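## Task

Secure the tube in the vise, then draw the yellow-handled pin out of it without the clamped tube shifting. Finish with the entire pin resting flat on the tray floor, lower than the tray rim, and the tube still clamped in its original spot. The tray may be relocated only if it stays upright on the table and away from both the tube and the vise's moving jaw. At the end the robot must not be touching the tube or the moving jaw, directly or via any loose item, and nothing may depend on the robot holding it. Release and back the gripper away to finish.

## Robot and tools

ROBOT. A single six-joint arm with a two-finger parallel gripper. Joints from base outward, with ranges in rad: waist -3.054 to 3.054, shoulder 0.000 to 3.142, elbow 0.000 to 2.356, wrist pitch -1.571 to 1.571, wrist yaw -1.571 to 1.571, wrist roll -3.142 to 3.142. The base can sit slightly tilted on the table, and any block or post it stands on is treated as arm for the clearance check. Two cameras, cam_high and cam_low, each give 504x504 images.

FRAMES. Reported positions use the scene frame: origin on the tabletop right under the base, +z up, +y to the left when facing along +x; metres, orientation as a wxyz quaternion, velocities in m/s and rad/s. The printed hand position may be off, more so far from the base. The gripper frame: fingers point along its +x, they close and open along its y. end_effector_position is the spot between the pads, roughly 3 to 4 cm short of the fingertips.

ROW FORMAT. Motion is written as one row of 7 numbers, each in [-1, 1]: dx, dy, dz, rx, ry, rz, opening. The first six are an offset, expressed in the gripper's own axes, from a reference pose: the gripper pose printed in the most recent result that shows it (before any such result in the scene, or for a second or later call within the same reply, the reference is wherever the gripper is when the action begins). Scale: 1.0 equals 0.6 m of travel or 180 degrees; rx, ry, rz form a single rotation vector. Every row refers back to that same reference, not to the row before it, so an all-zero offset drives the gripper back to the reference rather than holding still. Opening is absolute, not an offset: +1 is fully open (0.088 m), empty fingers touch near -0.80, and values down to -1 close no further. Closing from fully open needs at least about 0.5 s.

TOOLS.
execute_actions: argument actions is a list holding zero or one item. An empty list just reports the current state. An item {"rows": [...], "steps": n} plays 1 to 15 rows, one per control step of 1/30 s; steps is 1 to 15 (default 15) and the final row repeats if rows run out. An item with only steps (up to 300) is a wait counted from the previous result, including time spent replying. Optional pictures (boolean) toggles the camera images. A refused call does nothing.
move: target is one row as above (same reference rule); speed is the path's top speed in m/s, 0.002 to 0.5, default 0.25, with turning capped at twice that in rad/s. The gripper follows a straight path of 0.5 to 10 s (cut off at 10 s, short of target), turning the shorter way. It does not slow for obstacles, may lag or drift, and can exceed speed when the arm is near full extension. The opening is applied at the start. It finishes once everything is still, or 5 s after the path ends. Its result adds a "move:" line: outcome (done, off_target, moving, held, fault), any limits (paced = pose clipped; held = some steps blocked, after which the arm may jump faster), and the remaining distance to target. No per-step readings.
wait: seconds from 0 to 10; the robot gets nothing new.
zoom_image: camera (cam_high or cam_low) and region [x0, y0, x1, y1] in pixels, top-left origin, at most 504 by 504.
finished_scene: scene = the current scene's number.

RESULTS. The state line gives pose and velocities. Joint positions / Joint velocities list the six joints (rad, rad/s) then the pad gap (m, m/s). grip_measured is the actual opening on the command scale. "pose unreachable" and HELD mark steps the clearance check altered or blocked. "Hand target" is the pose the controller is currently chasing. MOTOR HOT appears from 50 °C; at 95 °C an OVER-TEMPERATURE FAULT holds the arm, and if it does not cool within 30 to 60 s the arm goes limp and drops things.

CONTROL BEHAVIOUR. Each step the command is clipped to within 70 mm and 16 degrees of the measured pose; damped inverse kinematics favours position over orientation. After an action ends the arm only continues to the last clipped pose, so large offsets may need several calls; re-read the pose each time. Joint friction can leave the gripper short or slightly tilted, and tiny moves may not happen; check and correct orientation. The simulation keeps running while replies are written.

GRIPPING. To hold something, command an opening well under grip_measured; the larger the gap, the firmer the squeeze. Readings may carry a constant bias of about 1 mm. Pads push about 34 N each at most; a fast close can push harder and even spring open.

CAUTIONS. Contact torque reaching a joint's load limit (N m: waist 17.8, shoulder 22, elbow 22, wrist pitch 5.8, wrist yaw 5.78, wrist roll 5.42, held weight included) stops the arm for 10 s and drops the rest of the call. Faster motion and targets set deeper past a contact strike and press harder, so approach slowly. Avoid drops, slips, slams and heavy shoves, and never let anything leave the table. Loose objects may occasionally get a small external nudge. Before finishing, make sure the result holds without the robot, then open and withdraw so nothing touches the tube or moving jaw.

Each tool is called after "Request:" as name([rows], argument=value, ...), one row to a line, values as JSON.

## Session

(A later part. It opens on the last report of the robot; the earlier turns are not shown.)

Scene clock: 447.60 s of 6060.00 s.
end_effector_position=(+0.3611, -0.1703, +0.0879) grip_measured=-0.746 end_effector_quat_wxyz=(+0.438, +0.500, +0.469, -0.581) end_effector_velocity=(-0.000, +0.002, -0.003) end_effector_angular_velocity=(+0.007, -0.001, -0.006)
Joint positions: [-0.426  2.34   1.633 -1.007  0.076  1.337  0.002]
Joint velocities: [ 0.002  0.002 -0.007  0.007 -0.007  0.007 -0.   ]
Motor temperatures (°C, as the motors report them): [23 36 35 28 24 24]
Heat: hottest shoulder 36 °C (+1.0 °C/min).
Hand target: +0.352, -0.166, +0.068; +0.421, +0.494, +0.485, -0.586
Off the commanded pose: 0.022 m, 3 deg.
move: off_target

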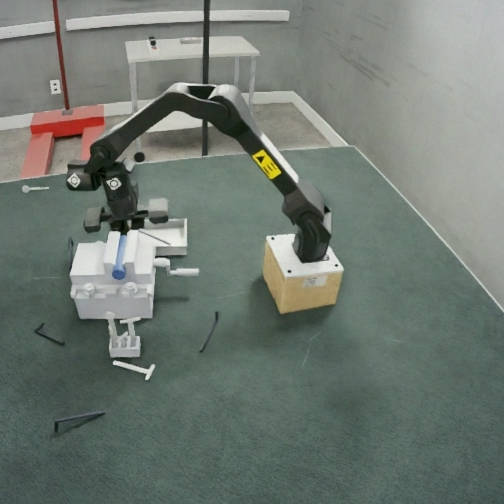

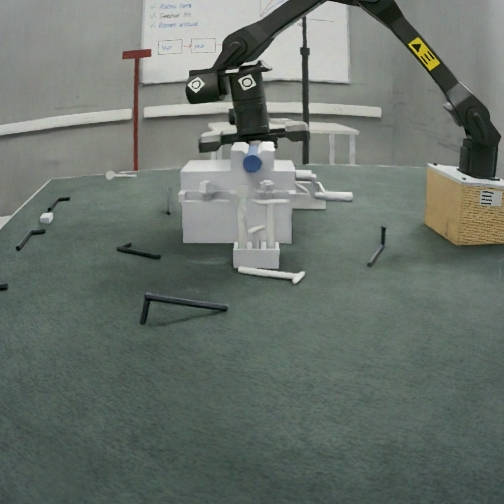

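Request:
move(target=[-0.03,-0.05,0,0,0,0,-1], speed=0.03)

Request:
move(target=[0.06,0.0,0,0,0,0,-1], speed=0.03)

Request:
zoom_image(camera="cam_high", region=[80,130,240,290])

Scene clock: 455.83 s of 6060.00 s.
end_effector_position=(+0.3375, -0.1640, +0.1075) grip_measured=-0.747 end_effector_quat_wxyz=(+0.439, +0.501, +0.469, -0.581) end_effector_velocity=(-0.007, +0.006, -0.002) end_effector_angular_velocity=(+0.034, +0.020, +0.003)
Joint positions: [-0.436  2.22   1.515 -1.006  0.076  1.327  0.002]
Joint velocities: [-0.002 -0.002 -0.012 -0.022 -0.022 -0.007  0.   ]
Motor temperatures (°C, as the motors report them): [23 36 34 28 24 24]
Heat: hottest shoulder 36 °C (+0.0 °C/min).
Hand target: +0.334, -0.164, +0.109; +0.438, +0.500, +0.469, -0.581
Off the commanded pose: 0.004 m, 0 deg.
move: done

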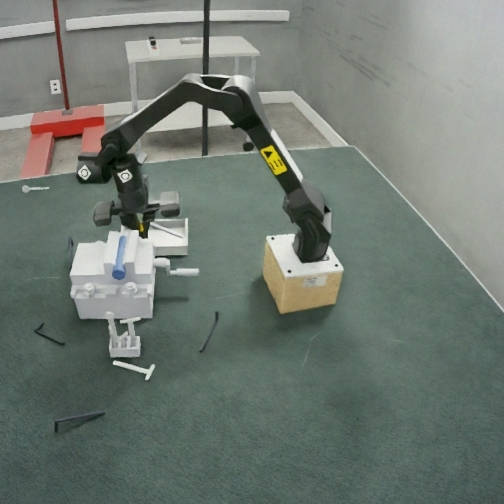

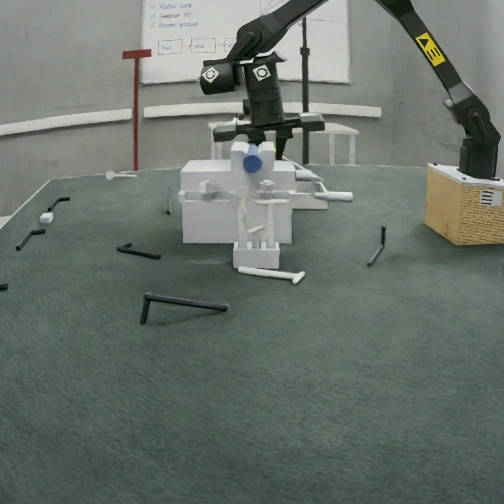

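Scene clock: 457.27 s of 6060.00 s.
end_effector_position=(+0.3385, -0.1666, +0.0858) grip_measured=-0.748 end_effector_quat_wxyz=(+0.448, +0.504, +0.459, -0.579) end_effector_velocity=(-0.002, -0.001, -0.002) end_effector_angular_velocity=(-0.005, +0.006, +0.005)
Joint positions: [-0.438  2.242  1.457 -0.898  0.083  1.324  0.002]
Joint velocities: [-0.002  0.002 -0.007  0.007  0.007 -0.007 -0.   ]
Motor temperatures (°C, as the motors report them): [23 36 34 28 24 24]
Heat: hottest shoulder 36 °C (+0.0 °C/min).
Hand target: +0.333, -0.165, +0.072; +0.438, +0.501, +0.469, -0.581
Off the commanded pose: 0.015 m, 2 deg.
move: off_target

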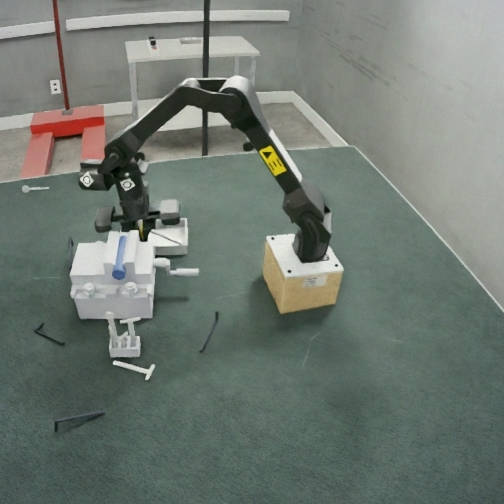

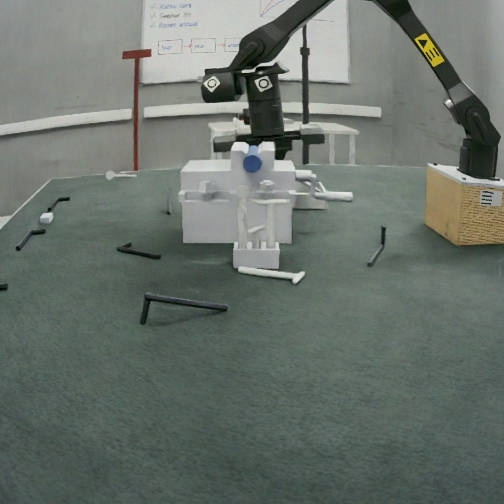

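Region (80, 130, 240, 290) of cam_high's 504x504 image, scaled by 3.150, with more detail than that image has.

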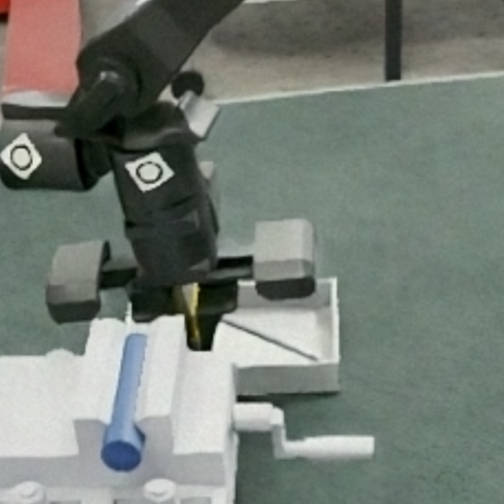

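Tip near the end wall. Lower along the arc a bit more, then release.

Request:
move(target=[0.04,0.03,0,0,0,0,-1], speed=0.03)

Request:
move(target=[0,0,0,0,0,0,-0.3], speed=0.03)

Request:
move(target=[-0.25,0,0,0,0,0,-0.3], speed=0.08)

Request:
zoom_image(camera="cam_high", region=[80,130,240,290])

Request:
zoom_image(camera="cam_low", region=[160,60,380,220])

Scene clock: 464.80 s of 6060.00 s.
end_effector_position=(+0.3518, -0.1729, +0.0714) grip_measured=-0.752 end_effector_quat_wxyz=(+0.453, +0.502, +0.454, -0.580) end_effector_velocity=(-0.005, +0.005, -0.002) end_effector_angular_velocity=(+0.032, +0.016, +0.004)
Joint positions: [-0.435  2.311  1.511 -0.873  0.092  1.327  0.002]
Joint velocities: [-0.002  0.002 -0.002 -0.022 -0.022 -0.007 -0.   ]
Motor temperatures (°C, as the motors report them): [23 36 33 28 24 24]
Heat: hottest shoulder 36 °C (+0.0 °C/min).
Hand target: +0.353, -0.171, +0.061; +0.448, +0.503, +0.459, -0.579
Off the commanded pose: 0.011 m, 1 deg.
move: off_target

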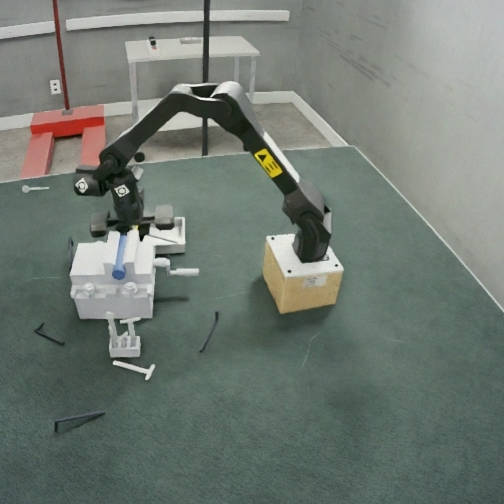

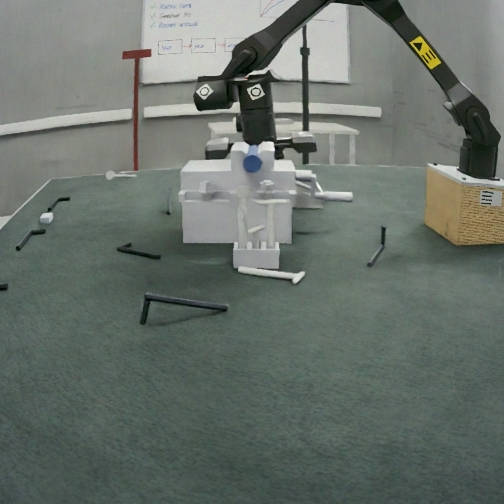

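Scene clock: 465.37 s of 6060.00 s.
end_effector_position=(+0.3522, -0.1729, +0.0715) grip_measured=-0.301 end_effector_quat_wxyz=(+0.453, +0.503, +0.454, -0.580) end_effector_velocity=(-0.003, +0.002, -0.001) end_effector_angular_velocity=(+0.011, +0.008, -0.010)
Joint positions: [-0.435  2.311  1.511 -0.871  0.091  1.327  0.024]
Joint velocities: [-0.002 -0.002 -0.007 -0.007 -0.007  0.007  0.001]
Motor temperatures (°C, as the motors report them): [23 36 33 28 24 24]
Heat: hottest shoulder 36 °C (+0.0 °C/min).
Hand target: +0.352, -0.173, +0.071; +0.453, +0.502, +0.454, -0.580
Off the commanded pose: 0.000 m, 0 deg.
move: done

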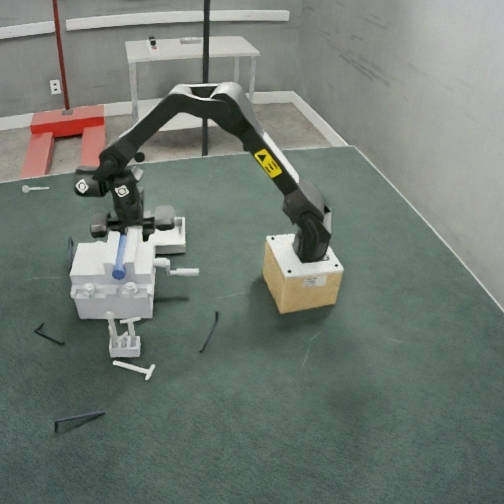

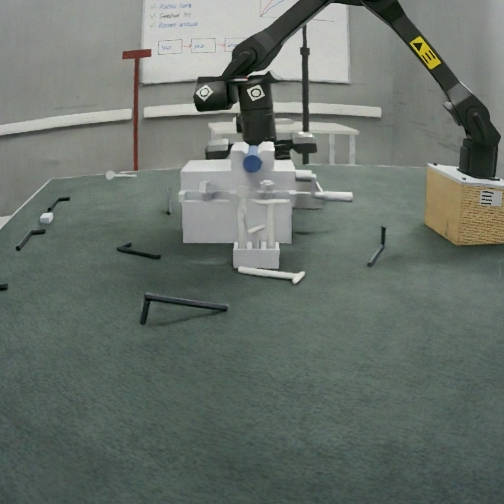

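Scene clock: 467.60 s of 6060.00 s.
end_effector_position=(+0.3644, -0.1630, +0.2174) grip_measured=-0.300 end_effector_quat_wxyz=(+0.451, +0.500, +0.456, -0.581) end_effector_velocity=(-0.000, +0.000, +0.002) end_effector_angular_velocity=(+0.020, -0.010, -0.001)
Joint positions: [-0.403  2.206  1.941 -1.418  0.089  1.359  0.024]
Joint velocities: [-0.007 -0.002  0.007 -0.007 -0.022 -0.007 -0.   ]
Motor temperatures (°C, as the motors report them): [23 37 34 28 24 24]
Heat: hottest shoulder 37 °C (+1.0 °C/min).
Hand target: +0.366, -0.162, +0.220; +0.453, +0.503, +0.454, -0.579
Off the commanded pose: 0.003 m, 1 deg.
move: done

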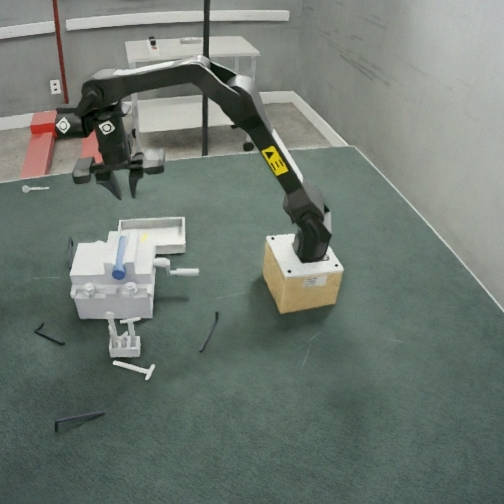

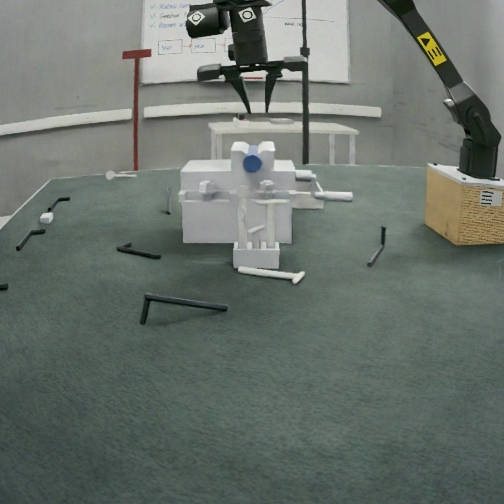

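Region (80, 130, 240, 290) of cam_high's 504x504 image, scaled by 3.150, with more detail than that image has.

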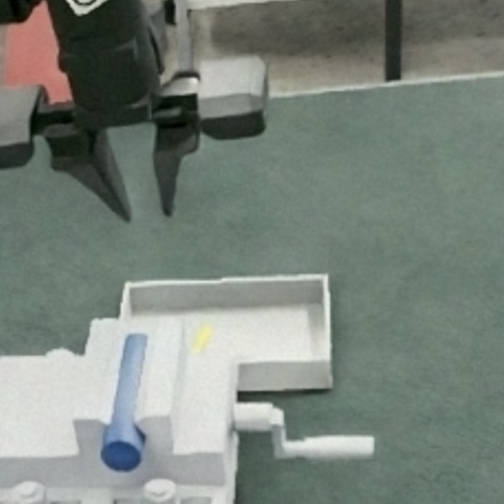

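Region (160, 60, 380, 220) of cam_low's 504x504 image, scaled by 2.291, with more detail than that image has; it fills the top 367 rows of this view, and the rest is white.

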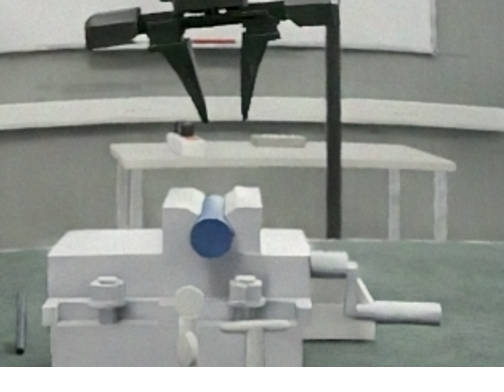

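The pin appears to be lying in the tray, hidden behind the front wall.

Request:
finished_scene(scene=2)

The scene is finished: the task was done.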